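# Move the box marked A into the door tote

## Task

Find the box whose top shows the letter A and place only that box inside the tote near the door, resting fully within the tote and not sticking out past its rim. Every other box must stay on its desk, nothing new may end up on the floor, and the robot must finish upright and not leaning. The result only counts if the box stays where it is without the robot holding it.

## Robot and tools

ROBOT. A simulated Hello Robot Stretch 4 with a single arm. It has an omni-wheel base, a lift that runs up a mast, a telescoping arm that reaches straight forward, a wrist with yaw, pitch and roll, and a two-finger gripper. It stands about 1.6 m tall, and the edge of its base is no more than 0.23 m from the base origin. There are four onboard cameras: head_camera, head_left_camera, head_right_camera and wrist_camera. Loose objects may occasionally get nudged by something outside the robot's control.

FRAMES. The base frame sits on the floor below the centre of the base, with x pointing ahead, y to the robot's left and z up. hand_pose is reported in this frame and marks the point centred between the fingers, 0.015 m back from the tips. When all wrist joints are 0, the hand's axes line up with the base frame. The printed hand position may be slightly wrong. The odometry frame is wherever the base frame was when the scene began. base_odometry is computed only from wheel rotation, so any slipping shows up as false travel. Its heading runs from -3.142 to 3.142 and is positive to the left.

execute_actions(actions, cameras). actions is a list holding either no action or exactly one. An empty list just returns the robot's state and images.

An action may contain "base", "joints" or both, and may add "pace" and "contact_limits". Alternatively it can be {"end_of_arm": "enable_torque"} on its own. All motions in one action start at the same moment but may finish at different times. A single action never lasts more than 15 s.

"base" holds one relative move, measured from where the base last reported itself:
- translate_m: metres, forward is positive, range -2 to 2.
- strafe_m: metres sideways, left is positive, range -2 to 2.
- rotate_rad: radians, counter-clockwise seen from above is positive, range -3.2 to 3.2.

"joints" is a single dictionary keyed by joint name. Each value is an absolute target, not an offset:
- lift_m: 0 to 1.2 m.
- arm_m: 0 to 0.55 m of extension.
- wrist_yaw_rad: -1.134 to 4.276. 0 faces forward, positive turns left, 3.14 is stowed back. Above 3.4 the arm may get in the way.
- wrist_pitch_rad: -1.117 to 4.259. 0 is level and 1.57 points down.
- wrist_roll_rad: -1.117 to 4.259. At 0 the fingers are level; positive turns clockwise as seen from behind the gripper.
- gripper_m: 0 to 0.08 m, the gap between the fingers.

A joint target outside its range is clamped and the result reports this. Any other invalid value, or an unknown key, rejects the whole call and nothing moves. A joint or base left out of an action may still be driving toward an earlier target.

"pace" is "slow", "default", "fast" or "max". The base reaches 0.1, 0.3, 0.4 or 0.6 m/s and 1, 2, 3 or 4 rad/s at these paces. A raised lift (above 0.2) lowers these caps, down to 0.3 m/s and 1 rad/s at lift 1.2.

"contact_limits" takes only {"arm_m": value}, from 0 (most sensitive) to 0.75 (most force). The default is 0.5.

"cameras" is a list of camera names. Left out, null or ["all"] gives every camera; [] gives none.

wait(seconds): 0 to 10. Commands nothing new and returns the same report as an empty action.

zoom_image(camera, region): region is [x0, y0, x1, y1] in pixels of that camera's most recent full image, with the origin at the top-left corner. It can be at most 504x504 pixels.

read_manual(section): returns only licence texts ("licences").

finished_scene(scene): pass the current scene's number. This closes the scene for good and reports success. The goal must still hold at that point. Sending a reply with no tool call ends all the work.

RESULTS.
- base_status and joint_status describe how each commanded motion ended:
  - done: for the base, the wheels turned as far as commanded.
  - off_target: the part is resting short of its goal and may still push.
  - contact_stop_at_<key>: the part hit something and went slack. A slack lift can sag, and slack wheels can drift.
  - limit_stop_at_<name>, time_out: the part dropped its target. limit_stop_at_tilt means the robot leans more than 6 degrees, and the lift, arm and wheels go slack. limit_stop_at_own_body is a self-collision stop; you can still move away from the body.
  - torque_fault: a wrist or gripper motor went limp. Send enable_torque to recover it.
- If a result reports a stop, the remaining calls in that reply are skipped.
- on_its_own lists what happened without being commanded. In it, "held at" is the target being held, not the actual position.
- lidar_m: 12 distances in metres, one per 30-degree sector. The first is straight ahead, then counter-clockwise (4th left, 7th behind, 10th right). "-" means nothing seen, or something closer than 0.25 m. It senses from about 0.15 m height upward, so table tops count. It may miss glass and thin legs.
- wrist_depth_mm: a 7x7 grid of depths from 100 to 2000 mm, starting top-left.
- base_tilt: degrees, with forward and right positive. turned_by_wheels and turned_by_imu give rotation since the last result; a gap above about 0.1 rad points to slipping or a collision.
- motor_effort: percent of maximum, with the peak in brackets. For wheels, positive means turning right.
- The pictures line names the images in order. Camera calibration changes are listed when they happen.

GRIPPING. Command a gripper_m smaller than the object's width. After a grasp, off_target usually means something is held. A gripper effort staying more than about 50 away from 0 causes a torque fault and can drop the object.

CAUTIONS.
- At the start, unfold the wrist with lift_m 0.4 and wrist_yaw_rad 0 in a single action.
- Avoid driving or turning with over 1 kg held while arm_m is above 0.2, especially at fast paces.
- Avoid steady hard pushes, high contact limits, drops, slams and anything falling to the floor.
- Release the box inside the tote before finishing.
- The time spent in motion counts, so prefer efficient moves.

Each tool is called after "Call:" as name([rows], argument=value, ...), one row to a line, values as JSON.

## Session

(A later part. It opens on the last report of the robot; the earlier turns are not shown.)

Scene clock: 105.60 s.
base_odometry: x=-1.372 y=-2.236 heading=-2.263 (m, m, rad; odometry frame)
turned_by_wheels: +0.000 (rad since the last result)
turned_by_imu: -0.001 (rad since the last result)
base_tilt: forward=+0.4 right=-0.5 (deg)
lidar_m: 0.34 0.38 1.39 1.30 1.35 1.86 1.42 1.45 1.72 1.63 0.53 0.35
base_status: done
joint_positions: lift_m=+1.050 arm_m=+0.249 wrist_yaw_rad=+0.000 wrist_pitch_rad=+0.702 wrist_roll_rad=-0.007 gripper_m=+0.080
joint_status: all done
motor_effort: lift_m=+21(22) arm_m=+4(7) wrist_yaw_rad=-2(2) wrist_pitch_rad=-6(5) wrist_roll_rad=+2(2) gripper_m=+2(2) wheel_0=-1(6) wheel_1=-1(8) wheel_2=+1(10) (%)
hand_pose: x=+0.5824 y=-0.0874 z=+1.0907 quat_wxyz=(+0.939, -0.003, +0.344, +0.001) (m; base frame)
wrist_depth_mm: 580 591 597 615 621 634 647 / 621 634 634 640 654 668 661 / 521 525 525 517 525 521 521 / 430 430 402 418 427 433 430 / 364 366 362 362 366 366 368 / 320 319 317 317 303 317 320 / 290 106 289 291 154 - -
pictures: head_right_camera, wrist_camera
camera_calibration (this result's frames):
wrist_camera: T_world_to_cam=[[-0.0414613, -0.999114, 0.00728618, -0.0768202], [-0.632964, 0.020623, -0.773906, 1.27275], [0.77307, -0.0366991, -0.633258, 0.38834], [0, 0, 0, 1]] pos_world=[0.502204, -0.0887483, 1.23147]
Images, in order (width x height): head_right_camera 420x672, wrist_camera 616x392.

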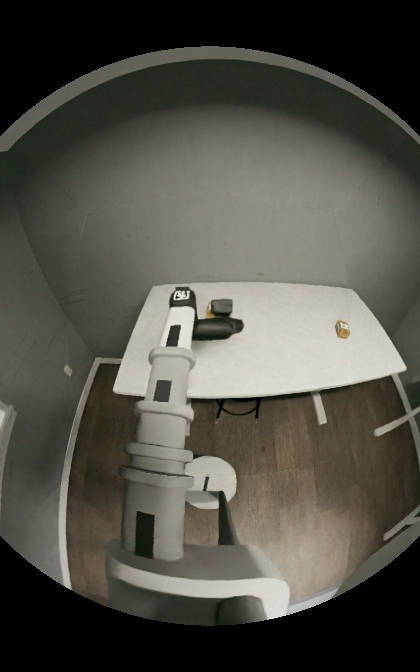

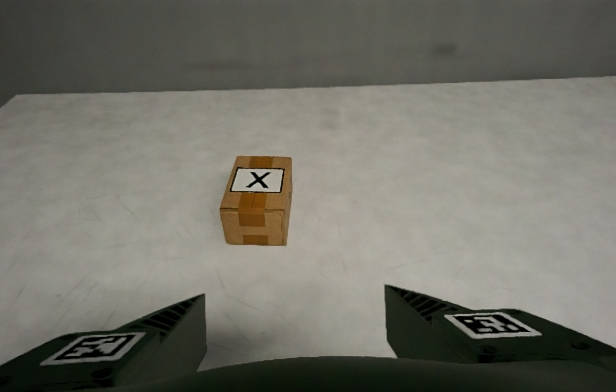

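Looks like Y. Third desk.

Call:
execute_actions([
  {"base":{"rotate_rad":-1.57},"joints":{"arm_m":0.0},"pace":"fast"},
], cameras=[])

Call:
execute_actions([
  {"base":{"translate_m":0.9},"pace":"fast"},
])

Scene clock: 112.90 s.
base_odometry: x=-1.372 y=-2.236 heading=+2.450 (m, m, rad; odometry frame)
turned_by_wheels: -1.570 (rad since the last result)
turned_by_imu: -1.563 (rad since the last result)
base_tilt: forward=+0.4 right=-0.5 (deg)
lidar_m: 1.63 0.52 0.37 0.33 0.36 1.42 1.28 1.34 1.84 1.40 1.45 1.71
base_status: done
joint_positions: lift_m=+1.050 arm_m=+0.003 wrist_yaw_rad=+0.000 wrist_pitch_rad=+0.702 wrist_roll_rad=-0.007 gripper_m=+0.080
joint_status: all done
joint sent to its limit — the command would take arm_m past its lower limit, so that joint was sent only as far as its limit.
motor_effort: lift_m=+21(21) arm_m=-6(7) wrist_yaw_rad=+2(1) wrist_pitch_rad=-6(5) wrist_roll_rad=+2(3) gripper_m=+2(2) wheel_0=+1(5) wheel_1=-1(6) wheel_2=+1(6) (%)
hand_pose: x=+0.3361 y=-0.0874 z=+1.0907 quat_wxyz=(+0.939, -0.003, +0.344, +0.001) (m; base frame)
wrist_depth_mm: 1863 - - - - - - / 1921 - - - - - - / 1983 - - - - - - / 1863 1921 1921 1921 1921 1921 1756 / 1661 1618 1576 1618 1576 1661 1661 / 1281 1430 1430 1366 1308 1397 1464 / 1281 106 1308 1308 153 - -
pictures: none
No camera images: the call's "cameras" was empty. Leave "cameras" out to get every camera's image.

Scene clock: 117.00 s.
base_odometry: x=-2.065 y=-1.662 heading=+2.451 (m, m, rad; odometry frame)
turned_by_wheels: +0.000 (rad since the last result)
turned_by_imu: -0.002 (rad since the last result)
base_tilt: forward=+0.4 right=-0.5 (deg)
lidar_m: 0.73 0.77 0.38 0.35 0.37 0.54 2.22 2.28 1.47 1.39 1.06 0.77
base_status: done
joint_positions: lift_m=+1.050 arm_m=+0.003 wrist_yaw_rad=+0.000 wrist_pitch_rad=+0.702 wrist_roll_rad=-0.007 gripper_m=+0.080
joint_status: not commanded
motor_effort: lift_m=+21(21) arm_m=-5(5) wrist_yaw_rad=-1(1) wrist_pitch_rad=-6(6) wrist_roll_rad=+2(2) gripper_m=+2(2) wheel_0=+1(7) wheel_1=+1(6) wheel_2=+2(10) (%)
hand_pose: x=+0.3361 y=-0.0874 z=+1.0907 quat_wxyz=(+0.939, -0.003, +0.344, +0.001) (m; base frame)
wrist_depth_mm: 1182 1008 917 917 917 917 917 / 1255 668 668 676 668 676 668 / 1397 574 580 1499 1499 1537 1618 / 1537 1618 1618 1708 1708 1708 1661 / 1576 1661 1576 1618 1661 1618 1576 / 1430 1366 1397 1397 1336 1430 1397 / 1281 106 1255 1308 154 - -
pictures: head_camera, head_left_camera, head_right_camera, wrist_camera
camera_calibration (this result's frames):
wrist_camera: T_world_to_cam=[[-0.0417362, -0.999102, 0.00729064, -0.0869906], [-0.63307, 0.020799, -0.773815, 1.11675], [0.772969, -0.0369116, -0.633369, 0.578919], [0, 0, 0, 1]] pos_world=[0.255864, -0.088771, 1.23146]
Images, in order (width x height): head_camera 420x560, head_left_camera 420x672, head_right_camera 420x672, wrist_camera 616x392.

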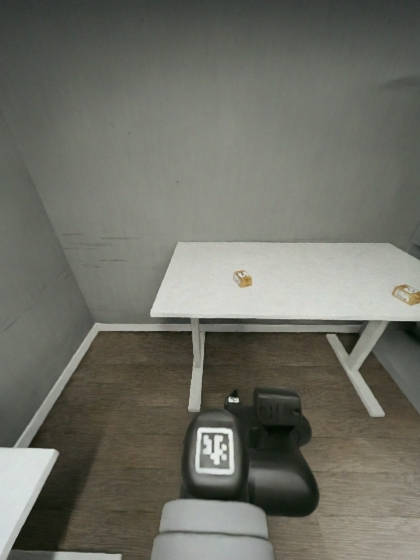

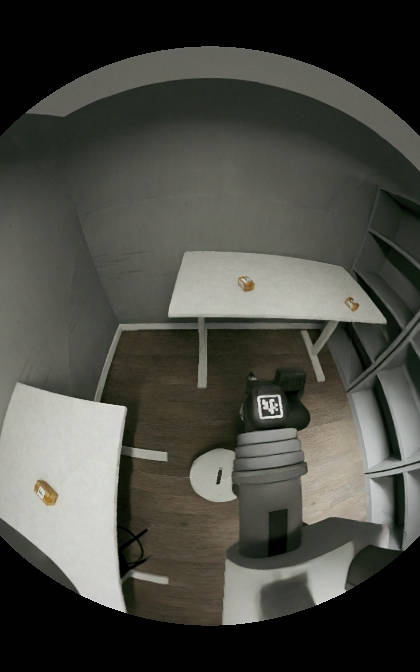

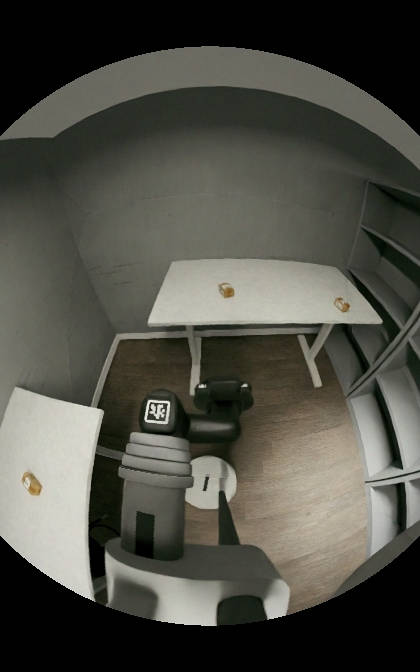

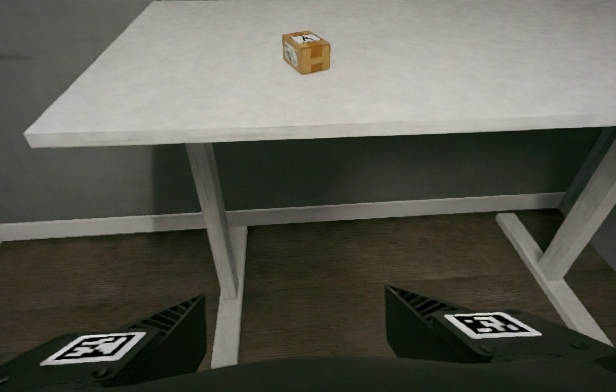

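Call:
execute_actions([
  {"base":{"rotate_rad":0.45},"joints":{"wrist_pitch_rad":0.5,"lift_m":0.95},"pace":"fast"},
], cameras=[])

Call:
execute_actions([
  {"base":{"strafe_m":-0.45},"joints":{"arm_m":0.3},"pace":"fast"},
], cameras=["head_camera","wrist_camera"])

Scene clock: 123.30 s.
base_odometry: x=-2.065 y=-1.662 heading=+2.901 (m, m, rad; odometry frame)
turned_by_wheels: +0.450 (rad since the last result)
turned_by_imu: +0.449 (rad since the last result)
base_tilt: forward=+0.4 right=-0.5 (deg)
lidar_m: 0.75 0.37 0.36 0.35 0.47 1.12 2.27 1.52 1.39 1.14 0.79 0.72
base_status: done
joint_positions: lift_m=+0.950 arm_m=+0.003 wrist_yaw_rad=+0.000 wrist_pitch_rad=+0.503 wrist_roll_rad=-0.007 gripper_m=+0.080
joint_status: all done
motor_effort: lift_m=+16(20) arm_m=-5(5) wrist_yaw_rad=+0(2) wrist_pitch_rad=-7(11) wrist_roll_rad=+2(2) gripper_m=+2(2) wheel_0=-1(7) wheel_1=+0(5) wheel_2=+1(5) (%)
hand_pose: x=+0.3601 y=-0.0874 z=+1.0260 quat_wxyz=(+0.969, -0.003, +0.249, +0.001) (m; base frame)
wrist_depth_mm: 1098 1366 1336 1255 1138 1060 1008 / 1138 1397 1397 1336 866 866 854 / 1138 1464 1618 609 559 554 544 / 1182 1499 1708 1537 1397 1255 1182 / 1205 1537 1756 1708 1464 1336 1281 / 1229 1430 1576 1537 1098 1430 1366 / 1138 106 1336 1366 154 - -
pictures: none
No camera images: the call's "cameras" was empty. Leave "cameras" out to get every camera's image.

Scene clock: 125.90 s.
base_odometry: x=-1.958 y=-1.225 heading=+2.901 (m, m, rad; odometry frame)
turned_by_wheels: +0.000 (rad since the last result)
turned_by_imu: +0.000 (rad since the last result)
base_tilt: forward=+0.4 right=-0.6 (deg)
lidar_m: 0.58 0.71 0.75 0.77 1.03 2.39 1.60 1.05 0.98 0.89 0.58 0.53
base_status: done
joint_positions: lift_m=+0.950 arm_m=+0.299 wrist_yaw_rad=+0.000 wrist_pitch_rad=+0.502 wrist_roll_rad=-0.007 gripper_m=+0.080
joint_status: all done
motor_effort: lift_m=+17(17) arm_m=+5(5) wrist_yaw_rad=+0(1) wrist_pitch_rad=-6(7) wrist_roll_rad=+2(2) gripper_m=+2(2) wheel_0=-1(10) wheel_1=+2(10) wheel_2=+1(1) (%)
hand_pose: x=+0.6564 y=-0.0874 z=+1.0260 quat_wxyz=(+0.969, -0.003, +0.249, +0.001) (m; base frame)
wrist_depth_mm: 1042 960 866 778 732 691 634 / 1160 1025 904 831 768 715 668 / 1205 559 559 549 554 539 535 / 410 407 404 300 399 399 397 / 322 320 317 293 315 314 310 / 265 264 262 260 244 258 258 / 234 106 229 232 154 - -
pictures: head_camera, wrist_camera
camera_calibration (this result's frames):
wrist_camera: T_world_to_cam=[[-0.0422001, -0.999109, -0.00114083, -0.0641663], [-0.466868, 0.020729, -0.884084, 1.27353], [0.88332, -0.0367758, -0.467327, 0.0475663], [0, 0, 0, 1]] pos_world=[0.549847, -0.0887588, 1.14806]
Images, in order (width x height): head_camera 420x560, wrist_camera 616x392.

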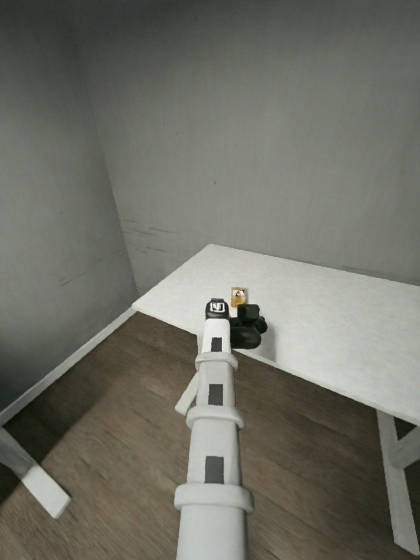

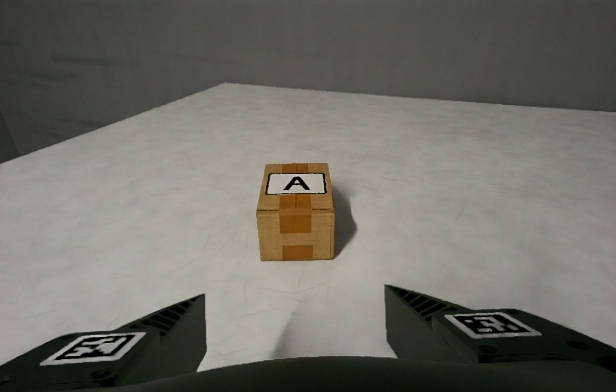

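Call:
execute_actions([
  {"base":{"strafe_m":-0.004},"joints":{"lift_m":0.91,"arm_m":0.4}},
], cameras=["wrist_camera"])

Call:
execute_actions([
  {"joints":{"arm_m":0.48}},
], cameras=["wrist_camera"])

Call:
execute_actions([
  {"joints":{"gripper_m":0.03}},
], cameras=[])

Call:
execute_actions([
  {"joints":{"lift_m":0.95}},
], cameras=["wrist_camera"])

Scene clock: 133.10 s.
base_odometry: x=-1.957 y=-1.221 heading=+2.901 (m, m, rad; odometry frame)
turned_by_wheels: +0.000 (rad since the last result)
turned_by_imu: +0.000 (rad since the last result)
base_tilt: forward=+0.3 right=-0.5 (deg)
lidar_m: 0.55 0.72 0.77 0.78 1.04 2.39 1.59 1.07 0.97 0.89 0.57 0.53
base_status: done
joint_positions: lift_m=+0.910 arm_m=+0.399 wrist_yaw_rad=+0.000 wrist_pitch_rad=+0.502 wrist_roll_rad=-0.007 gripper_m=+0.080
joint_status: all done
motor_effort: lift_m=+16(16) arm_m=+5(7) wrist_yaw_rad=-1(1) wrist_pitch_rad=-7(8) wrist_roll_rad=+2(2) gripper_m=+2(2) wheel_0=+2(6) wheel_1=+0(8) wheel_2=+0(1) (%)
hand_pose: x=+0.7564 y=-0.0874 z=+0.9860 quat_wxyz=(+0.969, -0.003, +0.249, +0.001) (m; base frame)
wrist_depth_mm: 917 842 768 699 654 597 564 / 1025 904 715 707 668 621 591 / 449 445 439 439 436 433 427 / 324 322 304 214 317 315 312 / 254 253 232 177 250 248 248 / 210 209 194 191 192 204 212 / 185 106 182 183 154 - -
pictures: wrist_camera
camera_calibration (this result's frames):
wrist_camera: T_world_to_cam=[[-0.0422305, -0.999107, -0.00113741, -0.059978], [-0.46694, 0.0207431, -0.884045, 1.2849], [0.88328, -0.0368025, -0.467399, -0.0593374], [0, 0, 0, 1]] pos_world=[0.649852, -0.0887612, 1.10811]
Images, in order (width x height): wrist_camera 616x392.

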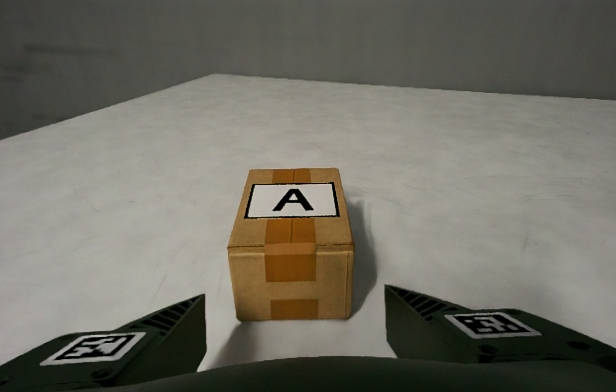

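Scene clock: 134.27 s.
base_odometry: x=-1.957 y=-1.221 heading=+2.901 (m, m, rad; odometry frame)
turned_by_wheels: +0.000 (rad since the last result)
turned_by_imu: +0.000 (rad since the last result)
base_tilt: forward=+0.4 right=-0.6 (deg)
lidar_m: 0.56 0.71 0.75 0.78 1.05 2.40 1.60 1.07 0.97 0.87 0.57 0.52
base_status: not commanded
joint_positions: lift_m=+0.910 arm_m=+0.479 wrist_yaw_rad=+0.000 wrist_pitch_rad=+0.502 wrist_roll_rad=-0.007 gripper_m=+0.080
joint_status: all done
motor_effort: lift_m=+16(16) arm_m=+6(5) wrist_yaw_rad=-1(1) wrist_pitch_rad=-7(7) wrist_roll_rad=+2(2) gripper_m=+2(2) wheel_0=+2(1) wheel_1=+0(0) wheel_2=+0(0) (%)
hand_pose: x=+0.8364 y=-0.0874 z=+0.9860 quat_wxyz=(+0.969, -0.003, +0.249, +0.001) (m; base frame)
wrist_depth_mm: 831 759 691 634 585 535 512 / 904 820 699 647 615 564 539 / 445 442 442 442 436 430 424 / 324 322 320 320 317 315 312 / 255 252 243 168 250 250 248 / 210 208 145 138 148 206 212 / 185 106 125 123 124 - -
pictures: wrist_camera
camera_calibration (this result's frames):
wrist_camera: T_world_to_cam=[[-0.0422822, -0.999105, -0.00113817, -0.0565654], [-0.466922, 0.0207673, -0.884054, 1.32225], [0.883287, -0.0368483, -0.467383, -0.130018], [0, 0, 0, 1]] pos_world=[0.729842, -0.0887653, 1.10811]
Images, in order (width x height): wrist_camera 616x392.

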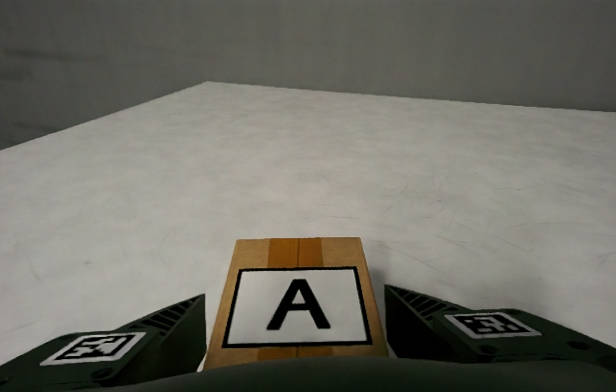

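Scene clock: 135.27 s.
base_odometry: x=-1.957 y=-1.221 heading=+2.901 (m, m, rad; odometry frame)
turned_by_wheels: +0.000 (rad since the last result)
turned_by_imu: +0.000 (rad since the last result)
base_tilt: forward=+0.4 right=-0.6 (deg)
lidar_m: 0.54 0.73 0.77 0.79 1.03 2.40 1.60 1.07 0.97 0.84 0.55 0.52
base_status: not commanded
joint_positions: lift_m=+0.910 arm_m=+0.479 wrist_yaw_rad=+0.000 wrist_pitch_rad=+0.502 wrist_roll_rad=-0.007 gripper_m=+0.060
joint_status: gripper_m off_target (ended at +0.060, target +0.030)
on_its_own: gripper_m is held at +0.054, not at your +0.030, by its contact guard: the fingers met something
motor_effort: lift_m=+16(16) arm_m=+5(5) wrist_yaw_rad=+0(1) wrist_pitch_rad=-6(6) wrist_roll_rad=+2(3) gripper_m=-40(55) wheel_0=+1(2) wheel_1=+0(0) wheel_2=+0(0) (%)
hand_pose: x=+0.8364 y=-0.0874 z=+0.9861 quat_wxyz=(+0.969, -0.003, +0.248, +0.001) (m; base frame)
wrist_depth_mm: 831 759 691 634 585 544 504 / 904 820 715 647 609 564 539 / 449 445 442 436 436 433 427 / 324 324 320 320 317 314 312 / 255 253 241 169 249 248 249 / 211 208 140 138 136 208 204 / 184 - 122 124 121 - -
pictures: none
No camera images: the call's "cameras" was empty. Leave "cameras" out to get every camera's image.

Scene clock: 136.27 s.
base_odometry: x=-1.957 y=-1.221 heading=+2.901 (m, m, rad; odometry frame)
turned_by_wheels: +0.000 (rad since the last result)
turned_by_imu: +0.000 (rad since the last result)
base_tilt: forward=+0.4 right=-0.5 (deg)
lidar_m: 0.55 0.72 0.77 0.79 1.05 2.39 1.61 1.05 0.97 0.86 0.56 0.52
base_status: not commanded
joint_positions: lift_m=+0.950 arm_m=+0.479 wrist_yaw_rad=+0.000 wrist_pitch_rad=+0.503 wrist_roll_rad=-0.007 gripper_m=+0.060
joint_status: all done
on_its_own: gripper_m is held at +0.054, not at your +0.030, by its contact guard: the fingers met something
motor_effort: lift_m=+22(24) arm_m=+5(5) wrist_yaw_rad=+0(0) wrist_pitch_rad=-9(8) wrist_roll_rad=+2(3) gripper_m=-40(41) wheel_0=+2(1) wheel_1=+0(0) wheel_2=+0(0) (%)
hand_pose: x=+0.8363 y=-0.0874 z=+1.0255 quat_wxyz=(+0.969, -0.003, +0.249, +0.001) (m; base frame)
wrist_depth_mm: 831 768 691 634 585 535 508 / 917 820 723 676 621 574 535 / 1008 549 549 554 549 535 535 / 410 404 402 399 394 394 392 / 320 319 303 169 312 310 312 / 264 262 140 139 136 262 256 / 231 - 122 123 121 - -
pictures: wrist_camera
camera_calibration (this result's frames):
wrist_camera: T_world_to_cam=[[-0.0422818, -0.999105, -0.00111356, -0.0565483], [-0.46741, 0.0207657, -0.883797, 1.35721], [0.883029, -0.0368481, -0.46787, -0.110836], [0, 0, 0, 1]] pos_world=[0.729855, -0.0887652, 1.14758]
Images, in order (width x height): wrist_camera 616x392.

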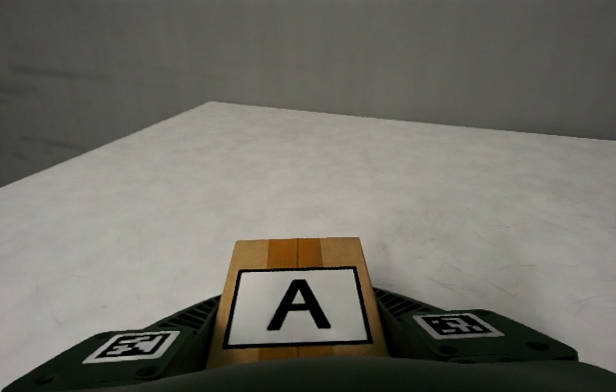

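Call:
execute_actions([
  {"joints":{"arm_m":0.003},"pace":"fast"},
], cameras=[])

Call:
execute_actions([
  {"base":{"rotate_rad":-2.03}},
], cameras=[])

Call:
execute_actions([
  {"base":{"strafe_m":-1.93},"joints":{"lift_m":0.35,"wrist_pitch_rad":0.9,"arm_m":0.1},"pace":"fast"},
], cameras=["head_camera"])

Scene clock: 149.23 s.
base_odometry: x=-1.957 y=-1.221 heading=+2.901 (m, m, rad; odometry frame)
turned_by_wheels: +0.000 (rad since the last result)
turned_by_imu: +0.000 (rad since the last result)
base_tilt: forward=+0.4 right=-0.5 (deg)
lidar_m: 0.55 0.74 0.77 0.79 1.05 2.37 1.61 1.06 0.97 0.87 0.57 0.53
base_status: not commanded
joint_positions: lift_m=+0.950 arm_m=+0.004 wrist_yaw_rad=+0.000 wrist_pitch_rad=+0.503 wrist_roll_rad=-0.007 gripper_m=+0.060
joint_status: all done
on_its_own: gripper_m is held at +0.054, not at your +0.030, by its contact guard: the fingers met something
motor_effort: lift_m=+22(22) arm_m=-5(7) wrist_yaw_rad=+1(3) wrist_pitch_rad=-9(9) wrist_roll_rad=+2(2) gripper_m=-40(40) wheel_0=+1(1) wheel_1=+0(0) wheel_2=+0(0) (%)
hand_pose: x=+0.3611 y=-0.0875 z=+1.0254 quat_wxyz=(+0.969, -0.003, +0.249, +0.001) (m; base frame)
wrist_depth_mm: 1336 1308 1138 1060 960 904 854 / 1499 1308 917 891 878 866 842 / 569 564 559 559 554 544 539 / 1537 469 430 407 404 402 397 / 1708 1808 960 169 347 330 317 / 1576 1537 140 138 136 1229 1160 / 1366 - 122 123 121 - 1182
pictures: none
No camera images: the call's "cameras" was empty. Leave "cameras" out to get every camera's image.

Scene clock: 151.67 s.
base_odometry: x=-1.957 y=-1.221 heading=+0.871 (m, m, rad; odometry frame)
turned_by_wheels: -2.030 (rad since the last result)
turned_by_imu: -2.021 (rad since the last result)
base_tilt: forward=+0.3 right=-0.5 (deg)
lidar_m: 0.96 0.83 0.55 0.54 0.56 0.79 0.79 0.80 1.11 2.37 1.49 1.02
base_status: done
joint_positions: lift_m=+0.950 arm_m=+0.004 wrist_yaw_rad=+0.000 wrist_pitch_rad=+0.503 wrist_roll_rad=-0.007 gripper_m=+0.060
joint_status: not commanded
on_its_own: gripper_m is held at +0.054, not at your +0.030, by its contact guard: the fingers met something
motor_effort: lift_m=+22(22) arm_m=-5(5) wrist_yaw_rad=+2(0) wrist_pitch_rad=-9(8) wrist_roll_rad=+2(2) gripper_m=-40(41) wheel_0=+1(7) wheel_1=+0(8) wheel_2=+0(8) (%)
hand_pose: x=+0.3612 y=-0.0874 z=+1.0254 quat_wxyz=(+0.969, -0.003, +0.249, +0.001) (m; base frame)
wrist_depth_mm: 768 1060 1118 1118 1078 741 1182 / 707 820 809 798 917 778 878 / 778 1182 1255 1281 1205 866 1397 / 820 1160 1281 1308 1138 1118 1255 / 904 976 976 168 1008 1060 1060 / 1397 1008 140 138 136 1430 1430 / 1281 - 122 123 121 - 1281
pictures: none
No camera images: the call's "cameras" was empty. Leave "cameras" out to get every camera's image.

Scene clock: 158.13 s.
base_odometry: x=-0.480 y=-2.464 heading=+0.871 (m, m, rad; odometry frame)
turned_by_wheels: +0.000 (rad since the last result)
turned_by_imu: +0.003 (rad since the last result)
base_tilt: forward=+0.4 right=-0.6 (deg)
lidar_m: 1.65 1.16 1.49 2.51 1.09 0.85 1.46 0.67 0.49 0.43 0.44 0.64
base_status: done
joint_positions: lift_m=+0.350 arm_m=+0.099 wrist_yaw_rad=+0.000 wrist_pitch_rad=+0.902 wrist_roll_rad=-0.007 gripper_m=+0.060
joint_status: all done
on_its_own: gripper_m is held at +0.054, not at your +0.030, by its contact guard: the fingers met something
motor_effort: lift_m=+17(20) arm_m=+5(7) wrist_yaw_rad=-1(3) wrist_pitch_rad=-6(7) wrist_roll_rad=+2(2) gripper_m=-40(40) wheel_0=-2(10) wheel_1=+1(7) wheel_2=+0(0) (%)
hand_pose: x=+0.4018 y=-0.0874 z=+0.3615 quat_wxyz=(+0.900, -0.003, +0.436, +0.002) (m; base frame)
wrist_depth_mm: 931 1008 1008 1008 976 699 512 / 831 842 854 878 854 715 517 / 732 741 741 750 750 691 521 / 640 654 654 661 654 647 521 / 580 580 574 169 580 591 521 / 530 525 140 138 136 539 512 / 492 - 122 124 121 - -
pictures: head_camera
Images, in order (width x height): head_camera 420x560.

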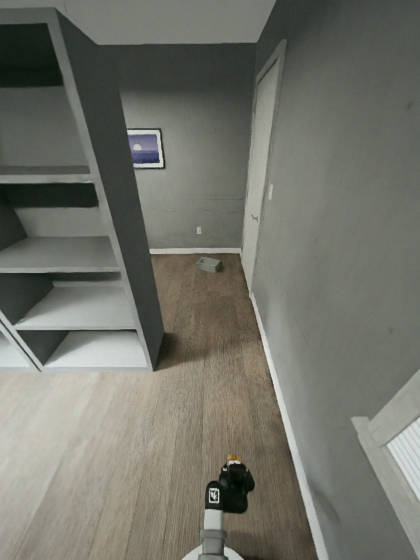

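Call:
execute_actions([
  {"base":{"translate_m":2.0},"pace":"max"},
], cameras=["head_camera","wrist_camera"])

Scene clock: 170.23 s.
base_odometry: x=+0.808 y=-0.934 heading=+0.871 (m, m, rad; odometry frame)
turned_by_wheels: +0.000 (rad since the last result)
turned_by_imu: -0.005 (rad since the last result)
base_tilt: forward=+0.4 right=-0.5 (deg)
lidar_m: 0.59 0.71 1.70 2.21 0.73 0.75 1.85 0.59 0.41 0.37 0.37 0.52
base_status: done
joint_positions: lift_m=+0.350 arm_m=+0.099 wrist_yaw_rad=+0.000 wrist_pitch_rad=+0.902 wrist_roll_rad=-0.007 gripper_m=+0.060
joint_status: not commanded
on_its_own: gripper_m is held at +0.054, not at your +0.030, by its contact guard: the fingers met something
motor_effort: lift_m=+17(18) arm_m=+5(5) wrist_yaw_rad=+0(1) wrist_pitch_rad=-6(6) wrist_roll_rad=+2(2) gripper_m=-41(40) wheel_0=-1(8) wheel_1=-2(3) wheel_2=+1(11) (%)
hand_pose: x=+0.4019 y=-0.0874 z=+0.3615 quat_wxyz=(+0.900, -0.003, +0.436, +0.002) (m; base frame)
wrist_depth_mm: 878 891 917 946 878 517 377 / 831 842 854 854 842 525 382 / 621 654 634 741 741 535 387 / 564 647 627 654 661 544 392 / 574 564 525 169 585 559 397 / 525 525 140 138 137 530 399 / 488 - 122 123 121 - -
pictures: head_camera, wrist_camera
camera_calibration (this result's frames):
wrist_camera: T_world_to_cam=[[-0.0393571, -0.999106, 0.0154422, -0.0828177], [-0.774161, 0.0207177, -0.632649, 0.599804], [0.631764, -0.036854, -0.774284, 0.173856], [0, 0, 0, 1]] pos_world=[0.351249, -0.088763, 0.515358]
Images, in order (width x height): head_camera 420x560, wrist_camera 616x392.

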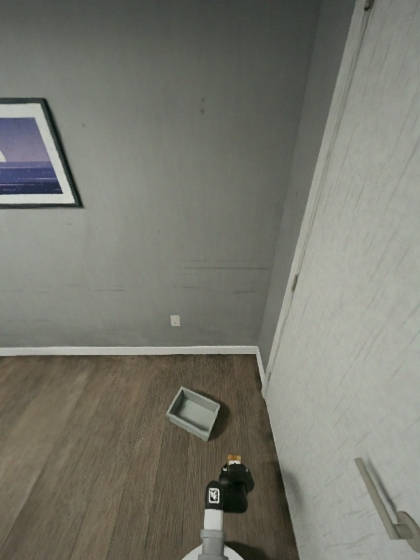

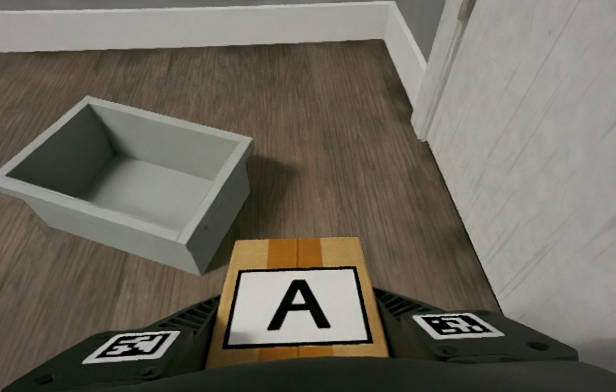

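Call:
execute_actions([
  {"base":{"strafe_m":0.26},"joints":{"arm_m":0.53,"wrist_yaw_rad":-0.45,"lift_m":0.19}},
], cameras=["head_camera","wrist_camera"])

Scene clock: 182.63 s.
base_odometry: x=+0.609 y=-0.766 heading=+0.871 (m, m, rad; odometry frame)
turned_by_wheels: +0.000 (rad since the last result)
turned_by_imu: +0.000 (rad since the last result)
base_tilt: forward=+0.3 right=-0.5 (deg)
lidar_m: 0.64 1.27 1.71 2.25 0.69 0.55 0.96 0.97 0.69 0.61 0.62 0.60
base_status: done
joint_positions: lift_m=+0.190 arm_m=+0.529 wrist_yaw_rad=-0.450 wrist_pitch_rad=+0.902 wrist_roll_rad=-0.007 gripper_m=+0.060
joint_status: all done
on_its_own: gripper_m is held at +0.054, not at your +0.030, by its contact guard: the fingers met something
motor_effort: lift_m=+16(17) arm_m=+5(9) wrist_yaw_rad=+0(4) wrist_pitch_rad=-6(7) wrist_roll_rad=+2(3) gripper_m=-41(41) wheel_0=+2(9) wheel_1=-2(2) wheel_2=+0(3) (%)
hand_pose: x=+0.7807 y=-0.1360 z=+0.2016 quat_wxyz=(+0.878, +0.094, +0.426, -0.199) (m; base frame)
wrist_depth_mm: 445 488 539 627 683 569 488 / 473 530 569 591 591 569 492 / 492 500 508 508 512 508 500 / 445 445 442 449 449 452 452 / 397 397 394 168 402 407 407 / 359 238 140 138 137 249 368 / 324 - 122 123 121 - -
pictures: head_camera, wrist_camera
camera_calibration (this result's frames):
wrist_camera: T_world_to_cam=[[-0.469837, -0.882618, 0.0154718, 0.237877], [-0.688157, 0.355231, -0.632654, 0.771275], [0.552896, -0.307891, -0.77428, -0.166368], [0, 0, 0, 1]] pos_world=[0.734506, -0.115249, 0.355455]
Images, in order (width x height): head_camera 420x560, wrist_camera 616x392.

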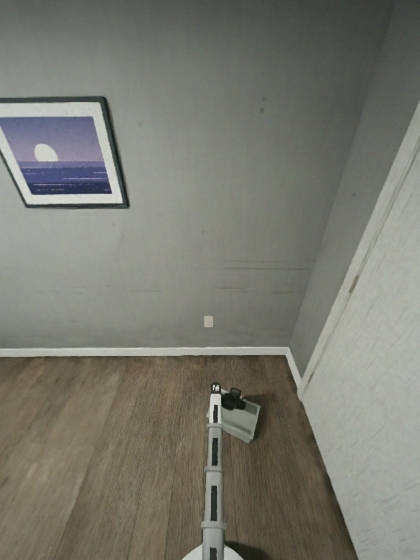

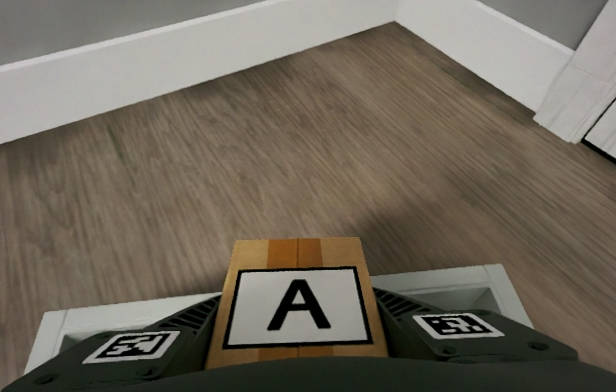

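Call:
execute_actions([
  {"joints":{"arm_m":0.495}},
], cameras=[])

Call:
execute_actions([
  {"joints":{"lift_m":0.055},"pace":"slow"},
], cameras=["head_camera","wrist_camera"])

Call:
execute_actions([
  {"joints":{"gripper_m":0.08}},
], cameras=[])

Call:
execute_actions([
  {"joints":{"lift_m":0.25,"wrist_pitch_rad":1.3}},
], cameras=["wrist_camera"])

Scene clock: 190.80 s.
base_odometry: x=+0.609 y=-0.766 heading=+0.871 (m, m, rad; odometry frame)
turned_by_wheels: +0.000 (rad since the last result)
turned_by_imu: +0.000 (rad since the last result)
base_tilt: forward=+0.4 right=-0.5 (deg)
lidar_m: 0.64 1.26 1.68 2.25 0.73 0.53 1.00 0.98 0.69 0.63 0.60 0.62
base_status: not commanded
joint_positions: lift_m=+0.190 arm_m=+0.496 wrist_yaw_rad=-0.450 wrist_pitch_rad=+0.902 wrist_roll_rad=-0.007 gripper_m=+0.060
joint_status: all done
on_its_own: gripper_m is held at +0.054, not at your +0.030, by its contact guard: the fingers met something
motor_effort: lift_m=+16(16) arm_m=-5(6) wrist_yaw_rad=+2(1) wrist_pitch_rad=-6(6) wrist_roll_rad=+2(2) gripper_m=-41(40) wheel_0=+1(1) wheel_1=-2(2) wheel_2=+0(0) (%)
hand_pose: x=+0.7475 y=-0.1361 z=+0.2015 quat_wxyz=(+0.878, +0.094, +0.426, -0.199) (m; base frame)
wrist_depth_mm: 477 521 574 654 676 574 462 / 500 549 585 591 591 580 488 / 500 504 512 508 512 512 500 / 445 445 452 452 449 452 459 / 397 397 258 168 274 397 410 / 254 271 140 139 136 257 368 / 224 - 122 123 121 - -
pictures: none
No camera images: the call's "cameras" was empty. Leave "cameras" out to get every camera's image.

Scene clock: 192.73 s.
base_odometry: x=+0.609 y=-0.766 heading=+0.871 (m, m, rad; odometry frame)
turned_by_wheels: +0.000 (rad since the last result)
turned_by_imu: +0.000 (rad since the last result)
base_tilt: forward=+0.4 right=-0.6 (deg)
lidar_m: 0.69 1.26 1.69 2.25 0.71 0.56 0.99 0.97 0.69 0.62 0.62 0.61
base_status: not commanded
joint_positions: lift_m=+0.055 arm_m=+0.496 wrist_yaw_rad=-0.450 wrist_pitch_rad=+0.902 wrist_roll_rad=-0.007 gripper_m=+0.060
joint_status: all done
on_its_own: gripper_m is held at +0.054, not at your +0.030, by its contact guard: the fingers met something
motor_effort: lift_m=+16(16) arm_m=-5(5) wrist_yaw_rad=+0(0) wrist_pitch_rad=-6(6) wrist_roll_rad=+2(2) gripper_m=-41(40) wheel_0=+2(1) wheel_1=-2(2) wheel_2=+0(0) (%)
hand_pose: x=+0.7475 y=-0.1361 z=+0.0666 quat_wxyz=(+0.878, +0.094, +0.426, -0.199) (m; base frame)
wrist_depth_mm: 415 418 424 427 427 430 433 / 353 359 362 161 162 166 168 / 152 157 163 169 176 183 167 / 177 184 193 202 211 211 169 / 209 223 220 169 239 229 172 / 215 219 140 138 136 220 173 / 204 - 122 124 121 - -
pictures: head_camera, wrist_camera
camera_calibration (this result's frames):
wrist_camera: T_world_to_cam=[[-0.470144, -0.882454, 0.0154777, 0.224605], [-0.688117, 0.355513, -0.632539, 0.663037], [0.552684, -0.308035, -0.774374, -0.252396], [0, 0, 0, 1]] pos_world=[0.701339, -0.115261, 0.220471]
Images, in order (width x height): head_camera 420x560, wrist_camera 616x392.

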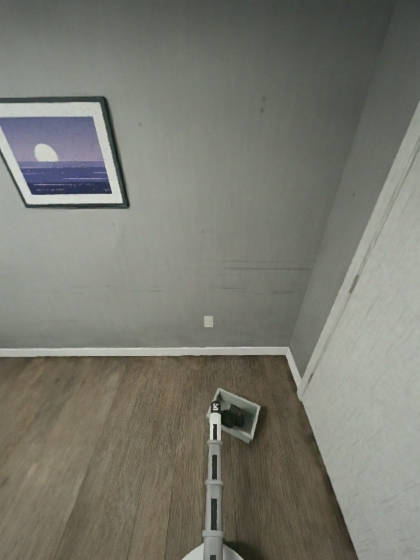

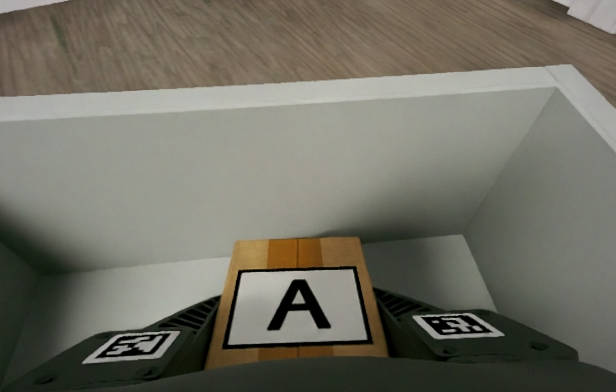

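Scene clock: 193.67 s.
base_odometry: x=+0.609 y=-0.766 heading=+0.871 (m, m, rad; odometry frame)
turned_by_wheels: +0.000 (rad since the last result)
turned_by_imu: +0.000 (rad since the last result)
base_tilt: forward=+0.4 right=-0.5 (deg)
lidar_m: 0.71 1.27 1.70 2.27 0.74 0.56 1.00 1.00 0.69 0.60 0.60 0.65
base_status: not commanded
joint_positions: lift_m=+0.055 arm_m=+0.496 wrist_yaw_rad=-0.450 wrist_pitch_rad=+0.902 wrist_roll_rad=-0.007 gripper_m=+0.080
joint_status: all done
motor_effort: lift_m=+16(16) arm_m=-5(5) wrist_yaw_rad=+1(1) wrist_pitch_rad=-6(6) wrist_roll_rad=+3(2) gripper_m=+2(42) wheel_0=+1(1) wheel_1=-2(2) wheel_2=+0(0) (%)
hand_pose: x=+0.7475 y=-0.1361 z=+0.0666 quat_wxyz=(+0.878, +0.094, +0.426, -0.199) (m; base frame)
wrist_depth_mm: 413 424 424 424 433 433 433 / 353 357 359 162 162 166 168 / 152 157 163 169 176 183 166 / 177 184 191 200 210 211 169 / 208 222 230 226 240 229 173 / 213 220 211 168 166 208 172 / 198 106 159 158 154 - -
pictures: none
No camera images: the call's "cameras" was empty. Leave "cameras" out to get every camera's image.

Scene clock: 195.57 s.
base_odometry: x=+0.609 y=-0.766 heading=+0.871 (m, m, rad; odometry frame)
turned_by_wheels: +0.000 (rad since the last result)
turned_by_imu: +0.000 (rad since the last result)
base_tilt: forward=+0.4 right=-0.6 (deg)
lidar_m: 0.65 1.28 1.70 2.24 0.72 0.54 0.98 1.00 0.69 0.62 0.61 0.61
base_status: not commanded
joint_positions: lift_m=+0.250 arm_m=+0.496 wrist_yaw_rad=-0.450 wrist_pitch_rad=+1.301 wrist_roll_rad=-0.007 gripper_m=+0.080
joint_status: all done
motor_effort: lift_m=+22(22) arm_m=-5(5) wrist_yaw_rad=-3(5) wrist_pitch_rad=-2(10) wrist_roll_rad=+3(3) gripper_m=+2(2) wheel_0=+1(1) wheel_1=-1(2) wheel_2=+0(0) (%)
hand_pose: x=+0.6799 y=-0.1034 z=+0.2230 quat_wxyz=(+0.776, +0.132, +0.591, -0.175) (m; base frame)
wrist_depth_mm: 439 445 445 452 459 469 466 / 421 421 427 430 436 439 442 / 402 293 293 303 301 418 424 / 382 329 384 364 379 402 407 / 364 345 377 329 379 298 392 / 351 296 359 359 357 259 375 / 347 106 349 353 154 - -
pictures: wrist_camera
camera_calibration (this result's frames):
wrist_camera: T_world_to_cam=[[-0.461746, -0.88652, 0.029555, 0.20996], [-0.854582, 0.43569, -0.282604, 0.747302], [0.237657, -0.155749, -0.958781, 0.187233], [0, 0, 0, 1]] pos_world=[0.691081, -0.110297, 0.384501]
Images, in order (width x height): wrist_camera 616x392.

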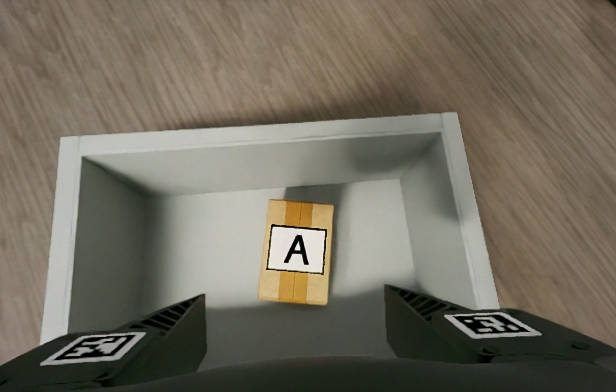

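Call:
finished_scene(scene=1)

The scene is finished: the task was done.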